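# Swing a folded wire-holder arm fully outward

## Task

On the harness board, one wire holder is mounted on a swing arm that is currently folded in over the board. Pivot that arm outward until it reaches its end stop. It only counts if the arm stays swung out without the robot holding it. When finished, release it and move the hand away.

## Robot and tools

Robot: one arm with six joints carrying a five-finger right hand. The only camera is cam_wrist (504x504, fisheye), mounted on the wrist.

Frames. The scene frame has its origin on the table top below the arm base, +z up, and +y to the left when facing along +x. Result lines give the hand point's position in metres (end_effector_position) and orientation (end_effector_quat_wxyz) in this frame, plus velocities in m/s and rad/s. The printed position can be slightly off, more so at long reach. The hand point is a spot 0.05 m in front of the palm, where index pad and thumb tip meet in a pinch. Its own axes: +z along the straight fingers, +y out of the palm, +x across the palm toward the little finger. Straight fingers extend 0.06-0.07 m past it along +z. A wrist bracket on the little-finger side protrudes 0.03 m beyond the point along +y and 0.11 m across the palm; it can collide with things.

A row is 14 numbers, each in [-1, 1], in this order: dx, dy, dz, rx, ry, rz, little, ring, middle, index, thumb_bend, thumb_turn, force_limit, speed. The first six are an offset, not a pose: a target for the hand point relative to its pose in the most recent result that reported it (or, before any such result in the scene, and for later calls within one reply, relative to where the robot is when the action begins). The offset is expressed in the hand point's own axes. 1.0 equals 0.6 m of translation or 180 degrees of rotation; rx, ry, rz form one rotation vector. All-zero offsets are not a pause: they pull the hand back to the reference pose. Finger values are absolute targets: +1 straight/open, -1 fully curled. thumb_bend +1 straight, -1 fully bent; thumb_turn +1 beside the palm, -1 in front of it. A pinch is roughly index -0.22, thumb_bend -0.75, thumb_turn -0.57. force_limit maps linearly from about 0 N (-1) to 10 N (+1) fingertip force, 15 N for the two thumb motors; it only stops closing motors. speed maps from near zero (-1) to full (+1), where a full finger stroke takes 0.6 s.

Tools:
- execute_actions {actions, pictures}: actions holds at most one item. Empty list: just report state. {"rows": [...], "steps": n}: up to 15 rows, n up to 15 control steps of 1/30 s; each row lasts one step, the final row repeats if rows run out, and every row is measured from the same reference pose, not from the previous row. {"steps": n} alone: a wait of up to 300 steps counted from the last result, including your reply time. pictures toggles images (on by default).
- move {target, speed, stop_force}: target is one 14-number row as above. The hand point follows a straight path to it lasting 0.5-10 s (cut off at 10 s). speed is top path speed in m/s, 0.002-0.5, default 0.25; rotation is capped at twice that in rad/s. The hand settings are sent at the start. stop_force (9-40 N, optional) ends the path once the wrist sensor feels that much extra push against the motion for two steps; the hand then backs up two steps and holds. It is measured along the line to target in the starting axes, so it is unreliable on rotating moves, and it ignores contacts above the sensor. Omit it when pulling away from something you press on. The path ignores obstacles. The result adds a move: line with an ending (done, off_target, moving, held, fault, contact) and limits (paced = pose clipped, held = some steps blocked), plus distance to target.
- wait {seconds}: 0-10 s, sends nothing new.
- zoom_image {camera: "cam_wrist", region: [x0,y0,x1,y1]}: pixel box, top-left origin, at most 504x504.
- show_instructions: shows the reference image(s).
- finished_scene {scene}: ends and grades the current scene; irreversible.

Motion details. Each step the commanded pose is clipped to within 100 mm and 16 degrees of the measured pose; commands lag about 0.17 s. After an action the arm only continues to the last clipped pose, so check the result and send the remainder. Position takes priority over orientation if both are not reachable. A "pose unreachable" line and HELD marks mean the clearance check altered or blocked commands. "Hand target" shows where the controller is currently driving.

Hand behaviour: a motor moves only when its target changes by at least 0.01, then locks on arrival or when load reaches force_limit. hand_measured, hand_stopped_by (moving, target, force, stalled, fault) and hand_load_n list six values in motor order; loads near 0 mean a lost grip. To loosen, send a target more open than measured. Close slowly (speed -0.9 or less) for a gentle grip.

Forces and faults. Wrist force and torque are in hand-point axes, noisy (offset up to ~4 N, noise ~2.4 N), saturating near 50 N. The arm is stiff: aiming even slightly past a firm contact can trigger a stop. A joint torque at its limit (136 N m for the big joints, 25.4 N m for wrist joints) or any external force of 150 N halts the arm for 10 s. Holding loads heats motors; MOTOR HOT appears at 70 C and brakes engage at 85 C. Avoid fast impacts, hard pushes and knocking things over; approach contacts slowly, ideally with stop_force. For the task, push or pull the swing arm to its outer stop, confirm it stays there, then open the hand and retreat.

Each tool is called in YAML: its name, and indented under it one key for each argument.

Reference images:

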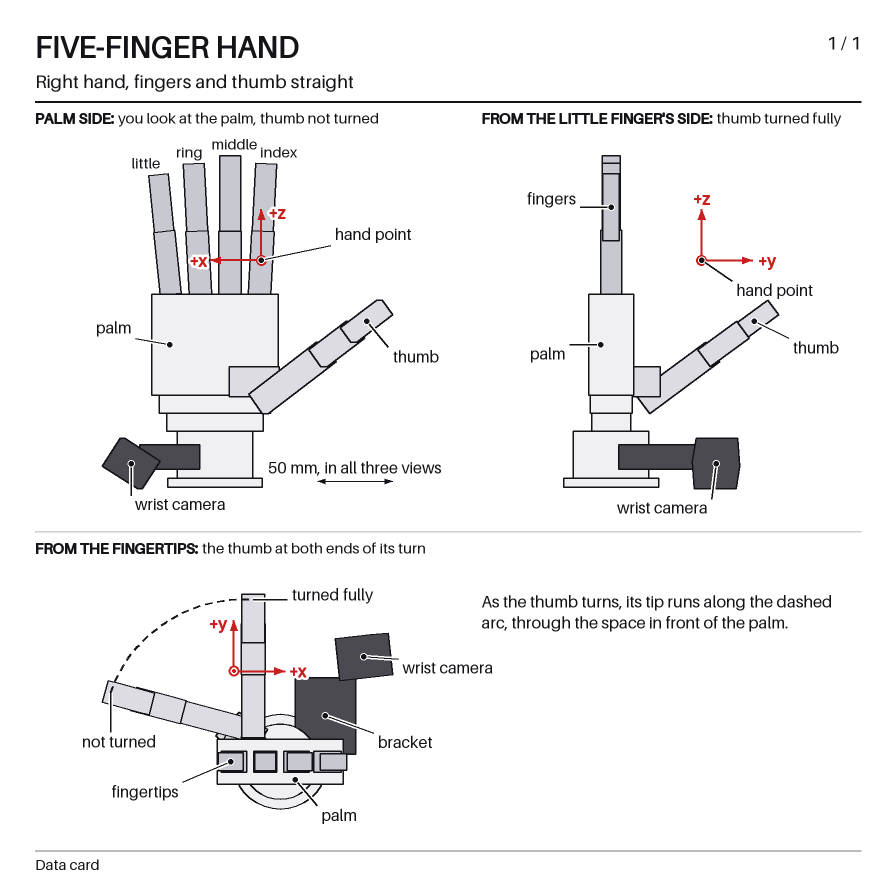

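## Session

execute_actions:
  actions: []

Scene clock: 0.00 s of 5600.00 s.
end_effector_position=(+0.6926, +0.2135, +0.1824) hand_measured=(+1.000, +1.000, +1.000, +1.000, +1.000, +1.000) hand_load_n=(+0.0, +0.0, +0.0, +0.0, +0.0, +0.0) hand_stopped_by=(target, target, target, target, target, target) hand_force_limit=0.00 hand_speed=-0.80 end_effector_quat_wxyz=(-0.015, +0.243, +0.970, +0.017) end_effector_velocity=(+0.001, +0.000, -0.000) end_effector_angular_velocity=(+0.000, -0.002, -0.000)
Joint positions: [-0.068 -0.28   0.776  1.095  1.713 -0.998]
Joint velocities: [ 0.     0.    -0.    -0.002  0.    -0.   ]
Wrist force (N, on the end effector, along its own x y z axes, offset not removed): no reading
Wrist torque (N m, same axes, about the end effector's origin, offset not removed): no reading
Hand target: +0.693, +0.213, +0.182; -0.015, +0.243, +0.970, +0.017

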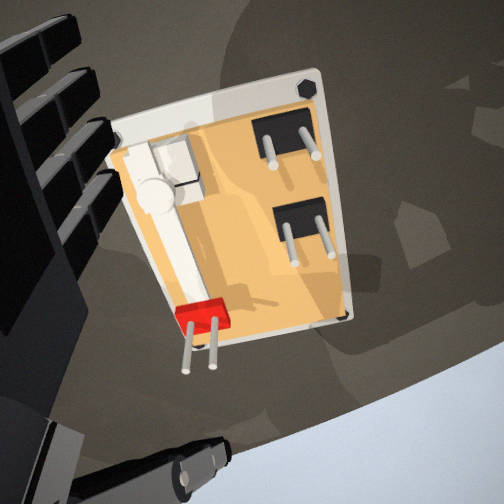

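zoom_image:
  camera: "cam_wrist"
  region: [90, 100, 290, 300]

zoom_image:
  camera: "cam_wrist"
  region: [80, 50, 400, 400]

Region (90, 100, 290, 300) of cam_wrist's 504x504 image, scaled by 2.520, with more detail than that image has.

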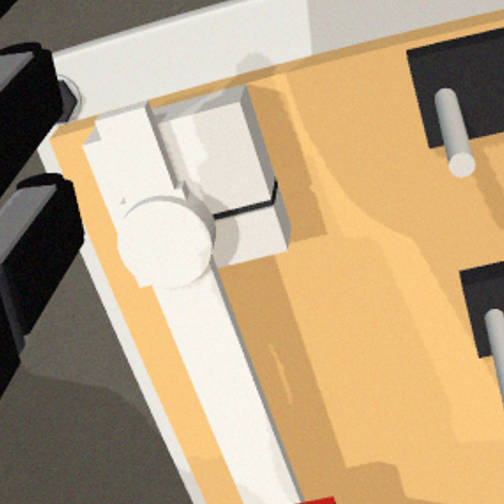

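Region (80, 50, 400, 400) of cam_wrist's 504x504 image, scaled by 1.440, with more detail than that image has; it fills the left 461 columns of this view, and the rest is white.

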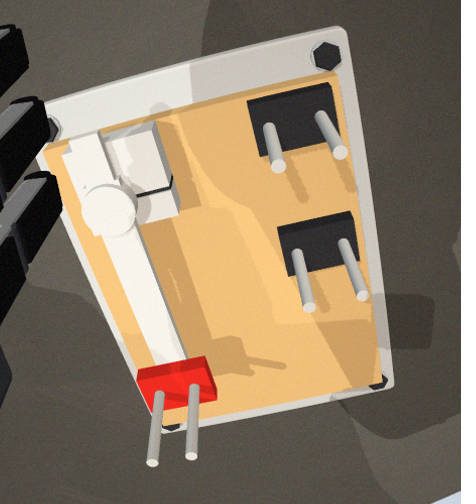

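move:
  target: [0, -0.1, 0, 0, 0, 0, 1, 1, 1, 1, 1, 1, 0, -0.8]

Scene clock: 51.97 s of 5600.00 s.
end_effector_position=(+0.6645, +0.1609, +0.1809) hand_measured=(+1.000, +1.000, +1.000, +1.000, +1.000, +1.000) hand_load_n=(+0.0, +0.0, +0.0, +0.0, +0.0, +0.0) hand_stopped_by=(target, target, target, target, target, target) hand_force_limit=0.00 hand_speed=-0.80 end_effector_quat_wxyz=(-0.015, +0.243, +0.970, +0.017) end_effector_velocity=(-0.002, -0.002, +0.000) end_effector_angular_velocity=(+0.001, -0.002, +0.001)
Joint positions: [-0.148 -0.399  1.011  0.968  1.715 -1.079]
Joint velocities: [-0.004 -0.007  0.014 -0.009 -0.001 -0.006]
Wrist force (N, on the end effector, along its own x y z axes, offset not removed): [-1.7 -0.2 4.0]
Wrist torque (N m, same axes, about the end effector's origin, offset not removed): [-0.46 0.29 -0.02]
Hand target: +0.664, +0.161, +0.181; -0.015, +0.243, +0.970, +0.017
Off the commanded pose: 0.000 m, 0 deg.
After step 90, 48.00 s passed at rest.
move: done

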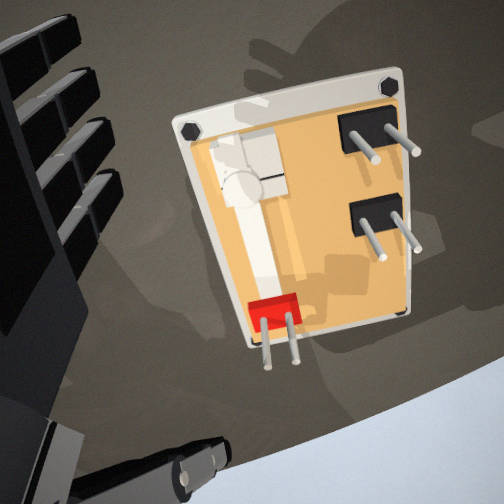

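zoom_image:
  camera: "cam_wrist"
  region: [160, 90, 330, 260]

zoom_image:
  camera: "cam_wrist"
  region: [200, 240, 360, 400]

Region (160, 90, 330, 260) of cam_wrist's 504x504 image, scaled by 2.965, with more detail than that image has.

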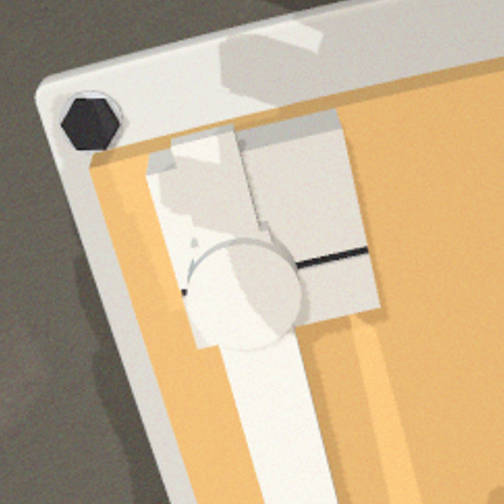

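Region (200, 240, 360, 400) of cam_wrist's 504x504 image, scaled by 3.150, with more detail than that image has.

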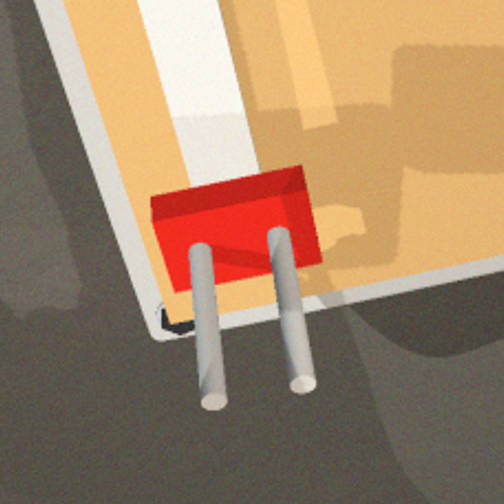

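move:
  target: [-0.1867, 0.21, -0.047, 0, -0.139, 0, -1, -1, -1, 1, 1, 1, 0, 1]
  speed: 0.2

Scene clock: 173.73 s of 5600.00 s.
end_effector_position=(+0.8229, +0.2179, +0.2080) hand_measured=(-1.000, -1.000, -1.000, +1.000, +1.000, +1.000) hand_load_n=(+0.0, +0.0, +0.0, +0.0, +0.0, +0.0) hand_stopped_by=(target, target, target, target, target, target) hand_force_limit=0.00 hand_speed=1.00 end_effector_quat_wxyz=(+0.196, +0.241, +0.950, -0.036) end_effector_velocity=(+0.003, +0.001, -0.000) end_effector_angular_velocity=(-0.004, +0.003, -0.002)
Joint positions: [ 0.002 -0.117  0.375  0.97   1.958 -1.027]
Joint velocities: [ 0.002  0.026 -0.054  0.032  0.005  0.004]
Wrist force (N, on the end effector, along its own x y z axes, offset not removed): [-0.2 0.5 4.9]
Wrist torque (N m, same axes, about the end effector's origin, offset not removed): [-0.36 0.03 0.13]
Hand target: +0.823, +0.218, +0.208; +0.195, +0.241, +0.950, -0.036
Off the commanded pose: 0.000 m, 0 deg.
After step 90, 117.00 s passed at rest.
move: done

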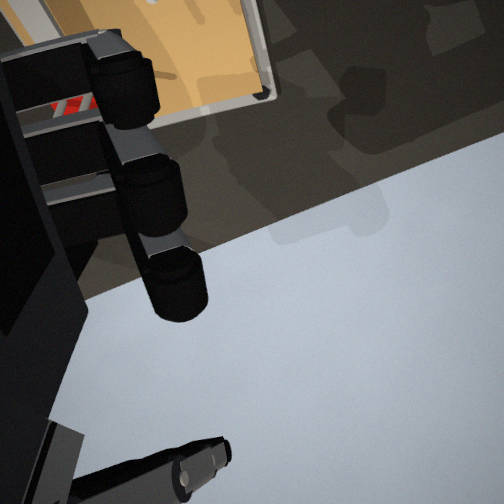

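move:
  target: [0.0317, -0.008, 0.068, 0, 0, 0, -1, -1, -1, 1, 1, 1, 0, 1]
  speed: 0.05
  stop_force: 9

Scene clock: 201.57 s of 5600.00 s.
end_effector_position=(+0.8197, +0.2156, +0.1633) hand_measured=(-1.000, -1.000, -1.000, +1.000, +1.000, +1.000) hand_load_n=(+0.0, +0.0, +0.0, +0.0, +0.0, +0.0) hand_stopped_by=(target, target, target, target, target, target) hand_force_limit=0.00 hand_speed=1.00 end_effector_quat_wxyz=(+0.196, +0.241, +0.950, -0.036) end_effector_velocity=(-0.000, +0.000, -0.003) end_effector_angular_velocity=(-0.000, -0.000, +0.001)
Joint positions: [-0.012 -0.077  0.404  0.894  1.954 -1.041]
Joint velocities: [-0.001  0.003  0.001 -0.005 -0.    -0.001]
Wrist force (N, on the end effector, along its own x y z axes, offset not removed): [-2.6 1.3 3.5]
Wrist torque (N m, same axes, about the end effector's origin, offset not removed): [-0.18 0.41 -0.01]
Hand target: +0.820, +0.216, +0.163; +0.196, +0.241, +0.950, -0.036
Off the commanded pose: 0.000 m, 0 deg.
After step 90, 23.53 s passed at rest.
move: done

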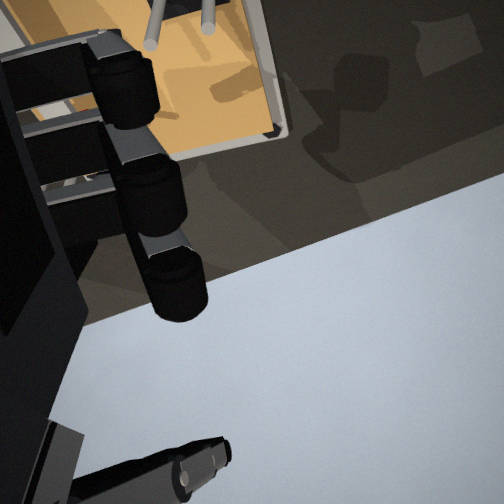

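move:
  target: [0, -0.075, 0, 0, 0, 0, -1, -1, -1, 1, 1, 1, 0, 1]
  speed: 0.03
  stop_force: 12

Scene clock: 211.60 s of 5600.00 s.
end_effector_position=(+0.7986, +0.1761, +0.1621) hand_measured=(-1.000, -1.000, -1.000, +1.000, +1.000, +1.000) hand_load_n=(+0.0, +0.0, +0.0, +0.0, +0.0, +0.0) hand_stopped_by=(target, target, target, target, target, target) hand_force_limit=0.00 hand_speed=1.00 end_effector_quat_wxyz=(+0.195, +0.241, +0.950, -0.036) end_effector_velocity=(-0.001, -0.002, +0.000) end_effector_angular_velocity=(+0.001, -0.002, -0.001)
Joint positions: [-0.065 -0.226  0.705  0.723  1.935 -1.095]
Joint velocities: [-0.003 -0.008  0.015 -0.011 -0.002 -0.002]
Wrist force (N, on the end effector, along its own x y z axes, offset not removed): [-1.8 1.3 3.7]
Wrist torque (N m, same axes, about the end effector's origin, offset not removed): [-0.17 0.36 0.10]
Hand target: +0.798, +0.176, +0.162; +0.196, +0.241, +0.950, -0.036
Off the commanded pose: 0.000 m, 0 deg.
After step 90, 5.17 s passed at rest.
move: done

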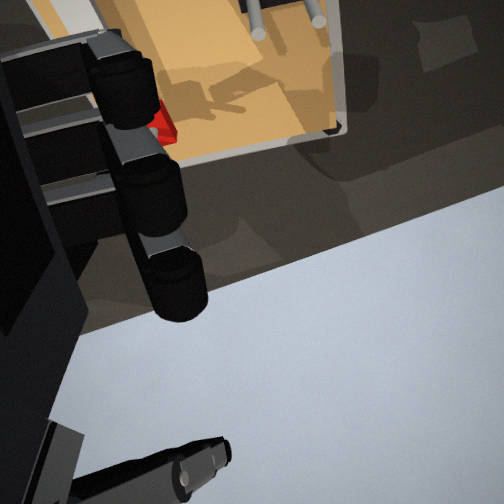

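zoom_image:
  camera: "cam_wrist"
  region: [0, 0, 260, 260]

Region (0, 0, 260, 260) of cam_wrist's 504x504 image, scaled by 1.938, with more detail than that image has.

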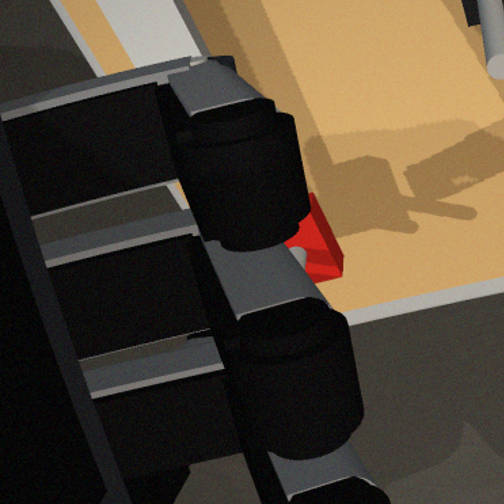

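move:
  target: [0, 0.068, 0, 0, 0, 0, -1, -1, -1, 1, 1, 1, 0, 1]
  speed: 0.08

move:
  target: [0.0162, 0, 0.0347, 0, 0, 0, -1, -1, -1, 1, 1, 1, 0, 1]
  speed: 0.04
  stop_force: 9

move:
  target: [0, -0.07, 0, 0, 0, 0, -1, -1, -1, 1, 1, 1, 0, 1]
  speed: 0.03
  stop_force: 12

Scene clock: 276.03 s of 5600.00 s.
end_effector_position=(+0.8176, +0.2119, +0.1632) hand_measured=(-1.000, -1.000, -1.000, +1.000, +1.000, +1.000) hand_load_n=(+0.0, +0.0, +0.0, +0.0, +0.0, +0.0) hand_stopped_by=(target, target, target, target, target, target) hand_force_limit=0.00 hand_speed=1.00 end_effector_quat_wxyz=(+0.196, +0.241, +0.950, -0.036) end_effector_velocity=(+0.002, +0.002, -0.000) end_effector_angular_velocity=(-0.001, +0.004, -0.002)
Joint positions: [-0.017 -0.097  0.444  0.871  1.952 -1.047]
Joint velocities: [ 0.003  0.02  -0.041  0.028  0.002  0.005]
Wrist force (N, on the end effector, along its own x y z axes, offset not removed): [-3.0 2.7 3.2]
Wrist torque (N m, same axes, about the end effector's origin, offset not removed): [0.09 0.48 -0.03]
Hand target: +0.818, +0.212, +0.163; +0.195, +0.241, +0.950, -0.036
Off the commanded pose: 0.000 m, 0 deg.
After step 90, 60.40 s passed at rest.
move: done

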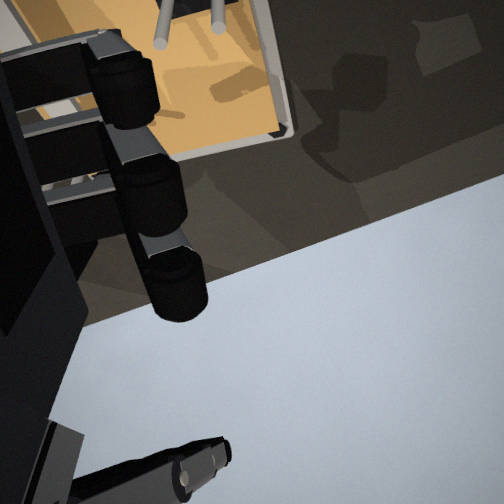

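Scene clock: 277.00 s of 5600.00 s.
end_effector_position=(+0.8171, +0.2128, +0.1405) hand_measured=(-1.000, -1.000, -1.000, +1.000, +1.000, +1.000) hand_load_n=(+0.0, +0.0, +0.0, +0.0, +0.0, +0.0) hand_stopped_by=(target, target, target, target, target, target) hand_force_limit=0.00 hand_speed=1.00 end_effector_quat_wxyz=(+0.196, +0.241, +0.950, -0.036) end_effector_velocity=(-0.000, +0.000, -0.003) end_effector_angular_velocity=(-0.000, +0.001, +0.000)
Joint positions: [-0.022 -0.06   0.426  0.851  1.95  -1.051]
Joint velocities: [-0.001  0.005 -0.004 -0.    -0.    -0.   ]
Wrist force (N, on the end effector, along its own x y z axes, offset not removed): [-1.6 1.1 3.4]
Wrist torque (N m, same axes, about the end effector's origin, offset not removed): [-0.29 0.31 0.00]
Hand target: +0.817, +0.213, +0.140; +0.196, +0.241, +0.950, -0.036
Off the commanded pose: 0.000 m, 0 deg.
move: done

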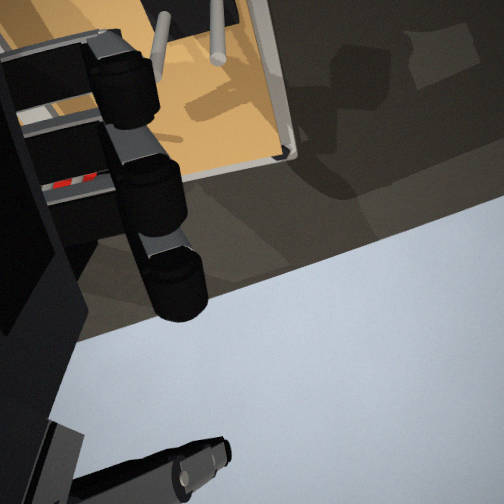

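Scene clock: 278.77 s of 5600.00 s.
end_effector_position=(+0.7975, +0.1760, +0.1394) hand_measured=(-1.000, -1.000, -1.000, +1.000, +1.000, +1.000) hand_load_n=(+0.0, +0.0, +0.0, +0.0, +0.0, +0.0) hand_stopped_by=(target, target, target, target, target, target) hand_force_limit=0.00 hand_speed=1.00 end_effector_quat_wxyz=(+0.196, +0.241, +0.950, -0.036) end_effector_velocity=(-0.001, -0.002, +0.000) end_effector_angular_velocity=(+0.001, -0.004, +0.000)
Joint positions: [-0.072 -0.195  0.701  0.693  1.933 -1.101]
Joint velocities: [-0.003 -0.008  0.015 -0.013 -0.002 -0.004]
Wrist force (N, on the end effector, along its own x y z axes, offset not removed): [-2.4 2.7 3.6]
Wrist torque (N m, same axes, about the end effector's origin, offset not removed): [-0.02 0.39 0.02]
Hand target: +0.797, +0.176, +0.139; +0.196, +0.241, +0.950, -0.036
Off the commanded pose: 0.000 m, 0 deg.
move: done

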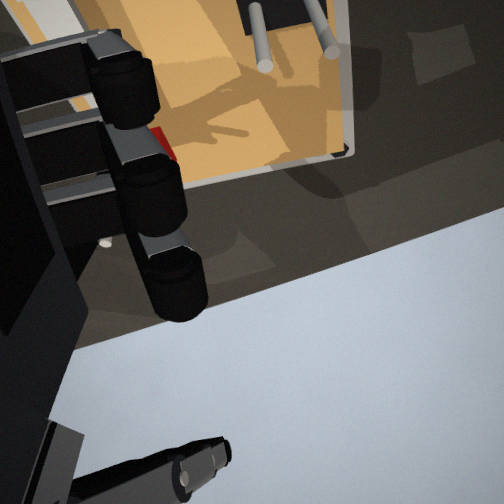

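zoom_image:
  camera: "cam_wrist"
  region: [40, 60, 360, 300]

Region (40, 60, 360, 300) of cam_wrist's 504x504 image, scaled by 1.575, with more detail than that image has; it fills the top 378 rows of this view, and the rest is white.

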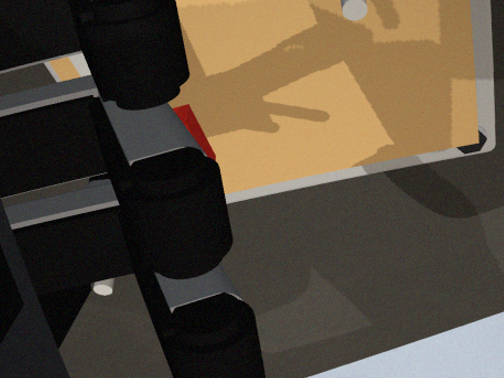

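move:
  target: [0, 0.058, 0, 0, 0, 0, -1, -1, -1, 1, 1, 1, 0, 1]
  speed: 0.08

move:
  target: [-0.0187, 0, 0, 0, -0.0278, 0, -1, -1, -1, 1, 1, 1, 0, 1]
  speed: 0.04

move:
  target: [0, -0.06, 0, 0, 0, 0, -1, -1, -1, 1, 1, 1, 0, 1]
  speed: 0.03
  stop_force: 12

Scene clock: 353.93 s of 5600.00 s.
end_effector_position=(+0.8136, +0.2065, +0.1403) hand_measured=(-1.000, -1.000, -1.000, +1.000, +1.000, +1.000) hand_load_n=(+0.0, +0.0, +0.0, +0.0, +0.0, +0.0) hand_stopped_by=(target, target, target, target, target, target) hand_force_limit=0.00 hand_speed=1.00 end_effector_quat_wxyz=(+0.196, +0.241, +0.950, -0.036) end_effector_velocity=(+0.002, +0.002, -0.000) end_effector_angular_velocity=(-0.001, +0.004, -0.002)
Joint positions: [-0.03  -0.09   0.488  0.816  1.947 -1.06 ]
Joint velocities: [ 0.004  0.019 -0.04   0.027  0.003  0.006]
Wrist force (N, on the end effector, along its own x y z axes, offset not removed): [-1.5 1.5 5.5]
Wrist torque (N m, same axes, about the end effector's origin, offset not removed): [-0.20 0.18 0.03]
Hand target: +0.814, +0.207, +0.140; +0.196, +0.241, +0.950, -0.036
Off the commanded pose: 0.000 m, 0 deg.
After step 90, 71.23 s passed at rest.
move: done

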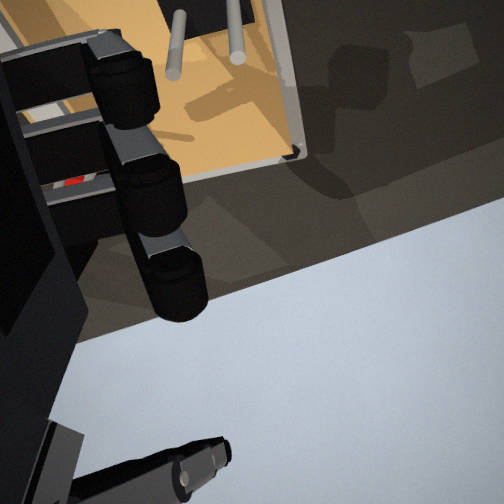

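Scene clock: 355.30 s of 5600.00 s.
end_effector_position=(+0.8225, +0.2016, +0.1446) hand_measured=(-1.000, -1.000, -1.000, +1.000, +1.000, +1.000) hand_load_n=(+0.0, +0.0, +0.0, +0.0, +0.0, +0.0) hand_stopped_by=(target, target, target, target, target, target) hand_force_limit=0.00 hand_speed=1.00 end_effector_quat_wxyz=(+0.236, +0.239, +0.941, -0.046) end_effector_velocity=(+0.002, -0.001, +0.001) end_effector_angular_velocity=(-0.007, -0.014, +0.001)
Joint positions: [-0.025 -0.127  0.57   0.691  1.99  -1.086]
Joint velocities: [ 0.    -0.007  0.016 -0.024  0.006 -0.007]
Wrist force (N, on the end effector, along its own x y z axes, offset not removed): [-2.9 1.3 3.9]
Wrist torque (N m, same axes, about the end effector's origin, offset not removed): [-0.12 0.47 -0.02]
Hand target: +0.823, +0.201, +0.145; +0.237, +0.239, +0.940, -0.046
Off the commanded pose: 0.000 m, 0 deg.
move: done

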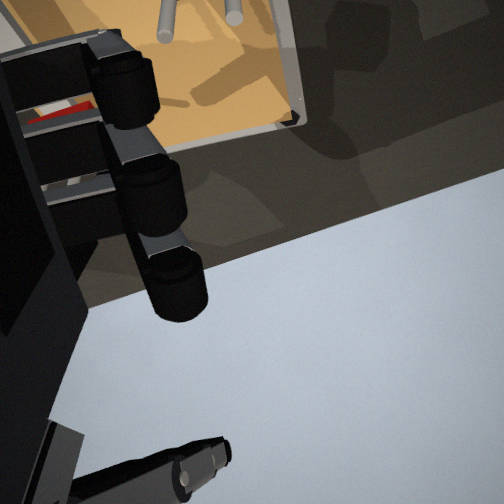

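Scene clock: 356.87 s of 5600.00 s.
end_effector_position=(+0.8057, +0.1701, +0.1437) hand_measured=(-1.000, -1.000, -1.000, +1.000, +1.000, +1.000) hand_load_n=(+0.0, +0.0, +0.0, -2.5, +0.0, +0.0) hand_stopped_by=(target, target, target, target, target, target) hand_force_limit=0.00 hand_speed=1.00 end_effector_quat_wxyz=(+0.236, +0.239, +0.941, -0.046) end_effector_velocity=(-0.001, -0.002, -0.000) end_effector_angular_velocity=(+0.000, +0.000, +0.001)
Joint positions: [-0.069 -0.226  0.771  0.572  1.971 -1.129]
Joint velocities: [-0.003 -0.007  0.014 -0.008 -0.002 -0.004]
Wrist force (N, on the end effector, along its own x y z axes, offset not removed): [-2.5 2.3 4.4]
Wrist torque (N m, same axes, about the end effector's origin, offset not removed): [-0.51 0.17 -0.04]
Hand target: +0.806, +0.170, +0.144; +0.236, +0.239, +0.941, -0.046
Off the commanded pose: 0.000 m, 0 deg.
move: done

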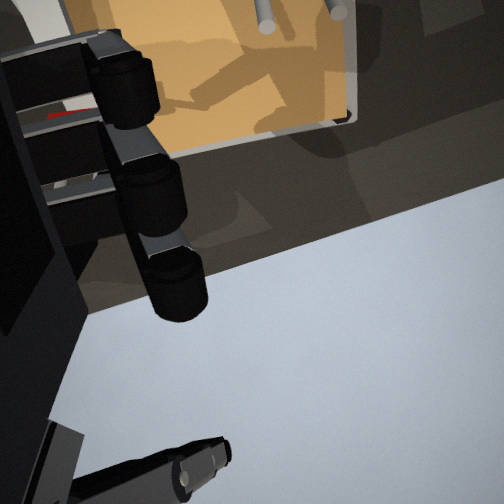

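move:
  target: [-0.0117, -0.0593, 0.0068, 0.0278, 0, 0.0481, -1, -1, -1, 1, 1, 1, 0, 1]
  speed: 0.05
  stop_force: 12

move:
  target: [-0.0022, -0.0577, 0.0013, 0.0333, 0, 0.0577, -1, -1, -1, 1, 1, 1, 0, 1]
  speed: 0.05
  stop_force: 12

Scene clock: 461.27 s of 5600.00 s.
end_effector_position=(+0.7962, +0.1352, +0.1425) hand_measured=(-1.000, -1.000, -1.000, +1.000, +1.000, +1.000) hand_load_n=(+0.0, +0.0, +0.0, -2.5, +0.0, +0.0) hand_stopped_by=(target, target, target, target, target, target) hand_force_limit=0.00 hand_speed=1.00 end_effector_quat_wxyz=(+0.229, +0.319, +0.917, -0.069) end_effector_velocity=(-0.001, -0.002, -0.001) end_effector_angular_velocity=(-0.000, +0.002, -0.014)
Joint positions: [-0.079 -0.233  0.794  0.599  2.042 -0.97 ]
Joint velocities: [-0.     0.001  0.     0.004  0.005  0.014]
Wrist force (N, on the end effector, along its own x y z axes, offset not removed): [-1.5 2.9 3.2]
Wrist torque (N m, same axes, about the end effector's origin, offset not removed): [-0.28 0.51 -0.05]
Hand target: +0.796, +0.135, +0.142; +0.228, +0.319, +0.917, -0.069
Off the commanded pose: 0.000 m, 0 deg.
After step 90, 99.37 s passed at rest.
move: done

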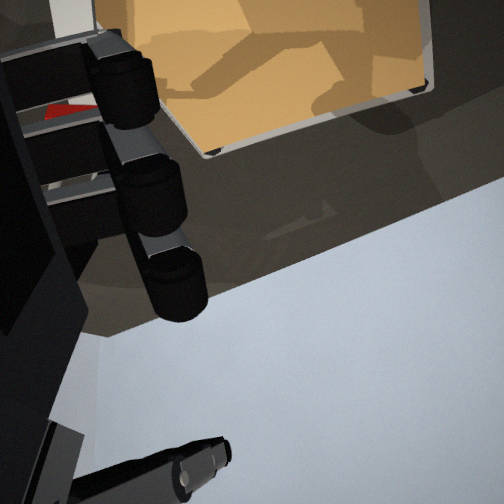

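Scene clock: 463.67 s of 5600.00 s.
end_effector_position=(+0.7762, +0.1072, +0.1417) hand_measured=(-1.000, -1.000, -1.000, +1.000, +1.000, +1.000) hand_load_n=(+0.0, +0.0, +0.0, -2.5, +0.0, +0.0) hand_stopped_by=(target, target, target, target, target, target) hand_force_limit=0.00 hand_speed=1.00 end_effector_quat_wxyz=(+0.217, +0.411, +0.880, -0.095) end_effector_velocity=(-0.000, -0.002, +0.000) end_effector_angular_velocity=(+0.000, -0.002, -0.015)
Joint positions: [-0.073 -0.227  0.807  0.662  2.122 -0.746]
Joint velocities: [ 0.     0.002 -0.002  0.005  0.005  0.016]
Wrist force (N, on the end effector, along its own x y z axes, offset not removed): [-0.7 4.0 5.3]
Wrist torque (N m, same axes, about the end effector's origin, offset not removed): [-0.43 0.39 0.15]
Hand target: +0.776, +0.107, +0.142; +0.217, +0.412, +0.880, -0.096
Off the commanded pose: 0.000 m, 0 deg.
move: done

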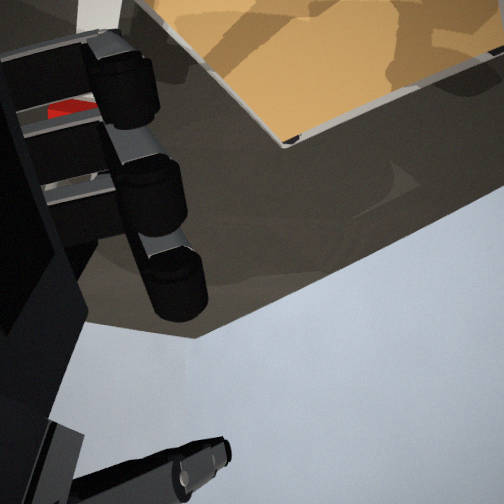

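Tracking well. Continuing.

move:
  target: [0.0055, -0.0538, -0.0032, 0.0333, 0, 0.0577, -1, -1, -1, 1, 1, 1, 0, 1]
  speed: 0.04
  stop_force: 10

move:
  target: [0.0062, -0.0368, -0.0035, 0.0278, 0, 0.0481, -1, -1, -1, 1, 1, 1, 0, 1]
  speed: 0.02
  stop_force: 9

Scene clock: 472.77 s of 5600.00 s.
end_effector_position=(+0.7492, +0.0895, +0.1416) hand_measured=(-1.000, -1.000, -1.000, +1.000, +1.000, +1.000) hand_load_n=(+0.0, +0.0, +0.0, -3.0, +0.0, +0.0) hand_stopped_by=(target, target, target, target, target, target) hand_force_limit=0.00 hand_speed=1.00 end_effector_quat_wxyz=(+0.203, +0.499, +0.834, -0.121) end_effector_velocity=(-0.002, -0.001, -0.000) end_effector_angular_velocity=(-0.001, +0.002, -0.014)
Joint positions: [-0.057 -0.211  0.805  0.758  2.187 -0.491]
Joint velocities: [ 0.001  0.002 -0.002  0.009  0.004  0.018]
Wrist force (N, on the end effector, along its own x y z axes, offset not removed): [-0.5 6.1 3.2]
Wrist torque (N m, same axes, about the end effector's origin, offset not removed): [-0.16 0.32 0.12]
Hand target: +0.749, +0.089, +0.142; +0.203, +0.500, +0.833, -0.121
Off the commanded pose: 0.000 m, 0 deg.
After step 90, 3.23 s passed at rest.
move: done

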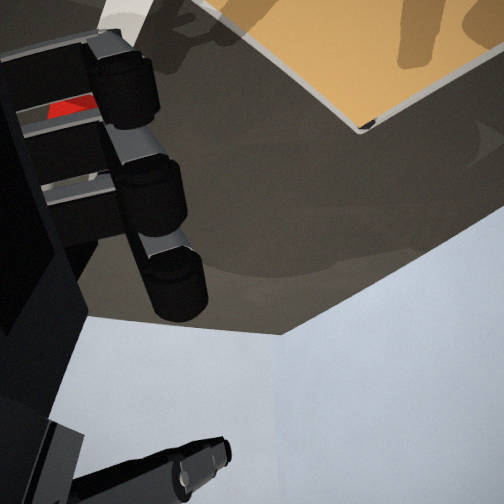

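Scene clock: 476.83 s of 5600.00 s.
end_effector_position=(+0.7313, +0.0841, +0.1418) hand_measured=(-1.000, -1.000, -1.000, +0.998, +1.000, +1.000) hand_load_n=(+0.0, +0.0, +0.0, -11.5, +0.0, +0.0) hand_stopped_by=(target, target, target, target, target, target) hand_force_limit=0.00 hand_speed=1.00 end_effector_quat_wxyz=(+0.192, +0.558, +0.796, -0.138) end_effector_velocity=(+0.001, +0.002, +0.000) end_effector_angular_velocity=(+0.001, +0.000, +0.014)
Joint positions: [-0.039 -0.179  0.768  0.86   2.218 -0.293]
Joint velocities: [-0.    -0.004  0.005 -0.009 -0.003 -0.017]
Wrist force (N, on the end effector, along its own x y z axes, offset not removed): [-5.8 12.6 7.1]
Wrist torque (N m, same axes, about the end effector's origin, offset not removed): [-0.97 0.01 -0.30]
Hand target: +0.731, +0.084, +0.142; +0.192, +0.557, +0.796, -0.138
Off the commanded pose: 0.004 m, 2 deg.
move: contact

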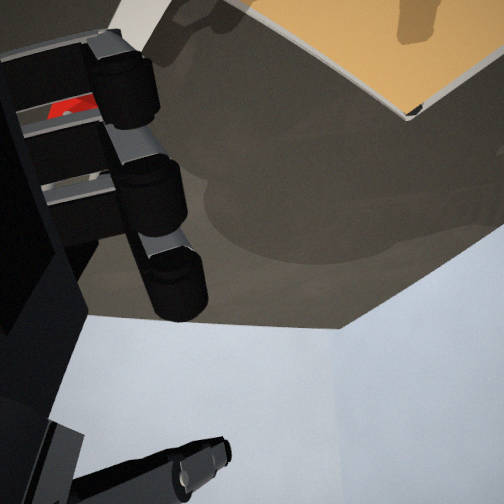

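move:
  target: [0, 0.03, 0, 0, 0, 0, -1, -1, -1, 1, 1, 1, 0, 1]
  speed: 0.05

move:
  target: [0.02, -0.05, -0.17, 0, 0.15, 0, 1, 1, 1, 1, 1, 1, 0, 0]
  speed: 0.15

Scene clock: 486.77 s of 5600.00 s.
end_effector_position=(+0.7479, +0.0901, +0.1417) hand_measured=(-1.000, -1.000, -1.000, +1.000, +1.000, +1.000) hand_load_n=(+0.0, +0.0, +0.0, +0.0, +0.0, +0.0) hand_stopped_by=(target, target, target, target, target, target) hand_force_limit=0.00 hand_speed=1.00 end_effector_quat_wxyz=(+0.192, +0.558, +0.796, -0.138) end_effector_velocity=(+0.003, +0.001, -0.000) end_effector_angular_velocity=(-0.001, +0.002, -0.001)
Joint positions: [-0.033 -0.121  0.641  0.933  2.218 -0.286]
Joint velocities: [ 0.001  0.012 -0.026  0.017  0.001  0.003]
Wrist force (N, on the end effector, along its own x y z axes, offset not removed): [-2.4 1.4 4.0]
Wrist torque (N m, same axes, about the end effector's origin, offset not removed): [-0.26 0.36 -0.10]
Hand target: +0.748, +0.090, +0.142; +0.192, +0.558, +0.796, -0.138
Off the commanded pose: 0.000 m, 0 deg.
After step 90, 6.07 s passed at rest.
move: done

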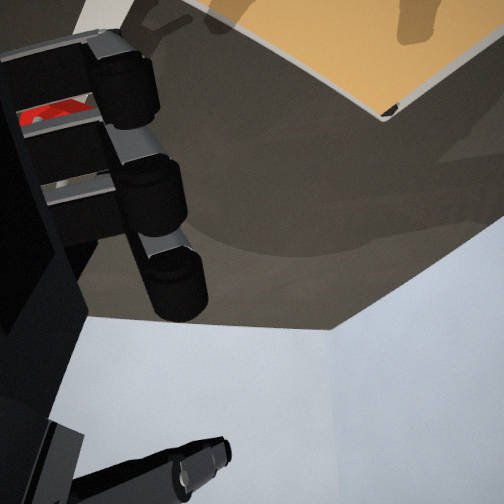

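Scene clock: 488.80 s of 5600.00 s.
end_effector_position=(+0.7010, +0.1340, +0.2266) hand_measured=(+1.000, +1.000, +1.000, +1.000, +1.000, +1.000) hand_load_n=(+0.0, +0.0, +0.0, +0.0, +0.0, +0.0) hand_stopped_by=(target, target, target, target, target, target) hand_force_limit=0.00 hand_speed=0.00 end_effector_quat_wxyz=(+0.002, +0.574, +0.819, -0.004) end_effector_velocity=(-0.001, +0.001, +0.002) end_effector_angular_velocity=(+0.011, +0.005, +0.000)
Joint positions: [-0.084 -0.387  0.865  1.095  1.764 -0.284]
Joint velocities: [-0.002 -0.005  0.005  0.004 -0.012 -0.002]
Wrist force (N, on the end effector, along its own x y z axes, offset not removed): [-1.3 1.1 3.5]
Wrist torque (N m, same axes, about the end effector's origin, offset not removed): [-0.24 0.18 0.06]
Hand target: +0.701, +0.134, +0.227; +0.001, +0.574, +0.819, -0.004
Off the commanded pose: 0.001 m, 0 deg.
move: done

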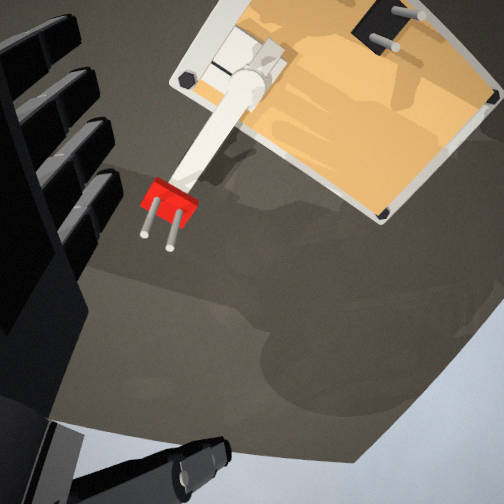

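zoom_image:
  camera: "cam_wrist"
  region: [150, 0, 330, 150]

Region (150, 0, 330, 150) of cam_wrist's 504x504 image, scaled by 2.800, with more detail than that image has.

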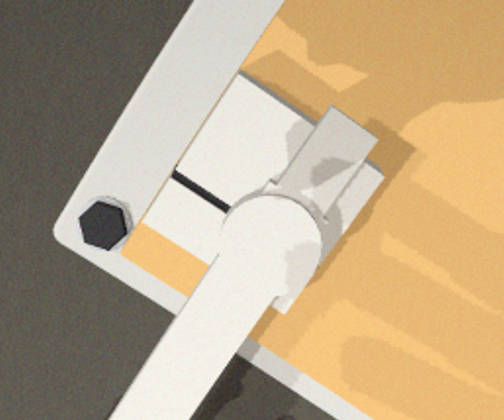

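move:
  target: [0, -0.15, -0.15, 0, 0, 0, 1, 1, 1, 1, 1, 1, 0, 0]
  speed: 0.25

Scene clock: 506.17 s of 5600.00 s.
end_effector_position=(+0.6169, +0.1043, +0.3170) hand_measured=(+1.000, +1.000, +1.000, +1.000, +1.000, +1.000) hand_load_n=(+0.0, +0.0, +0.0, +0.0, +0.0, +0.0) hand_stopped_by=(target, target, target, target, target, target) hand_force_limit=0.00 hand_speed=0.00 end_effector_quat_wxyz=(+0.002, +0.574, +0.819, -0.004) end_effector_velocity=(-0.001, -0.001, +0.002) end_effector_angular_velocity=(+0.001, -0.004, -0.001)
Joint positions: [-0.098 -0.717  1.269  1.019  1.764 -0.298]
Joint velocities: [-0.001 -0.007  0.008 -0.005 -0.    -0.   ]
Wrist force (N, on the end effector, along its own x y z axes, offset not removed): [-2.0 0.3 5.9]
Wrist torque (N m, same axes, about the end effector's origin, offset not removed): [-0.47 0.35 -0.02]
Hand target: +0.617, +0.104, +0.317; +0.002, +0.574, +0.819, -0.004
Off the commanded pose: 0.000 m, 0 deg.
After step 90, 13.17 s passed at rest.
move: done

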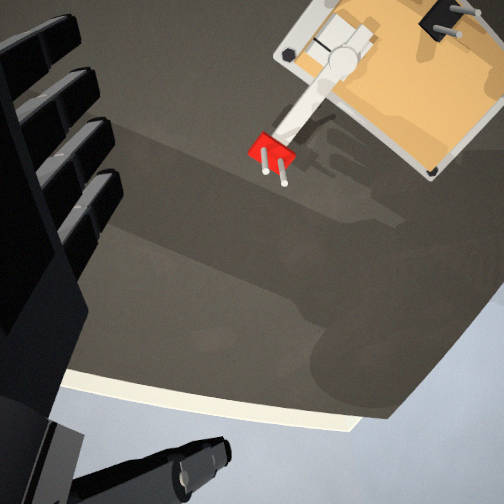

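finished_scene:
  scene: 1

The scene is finished: the task was done.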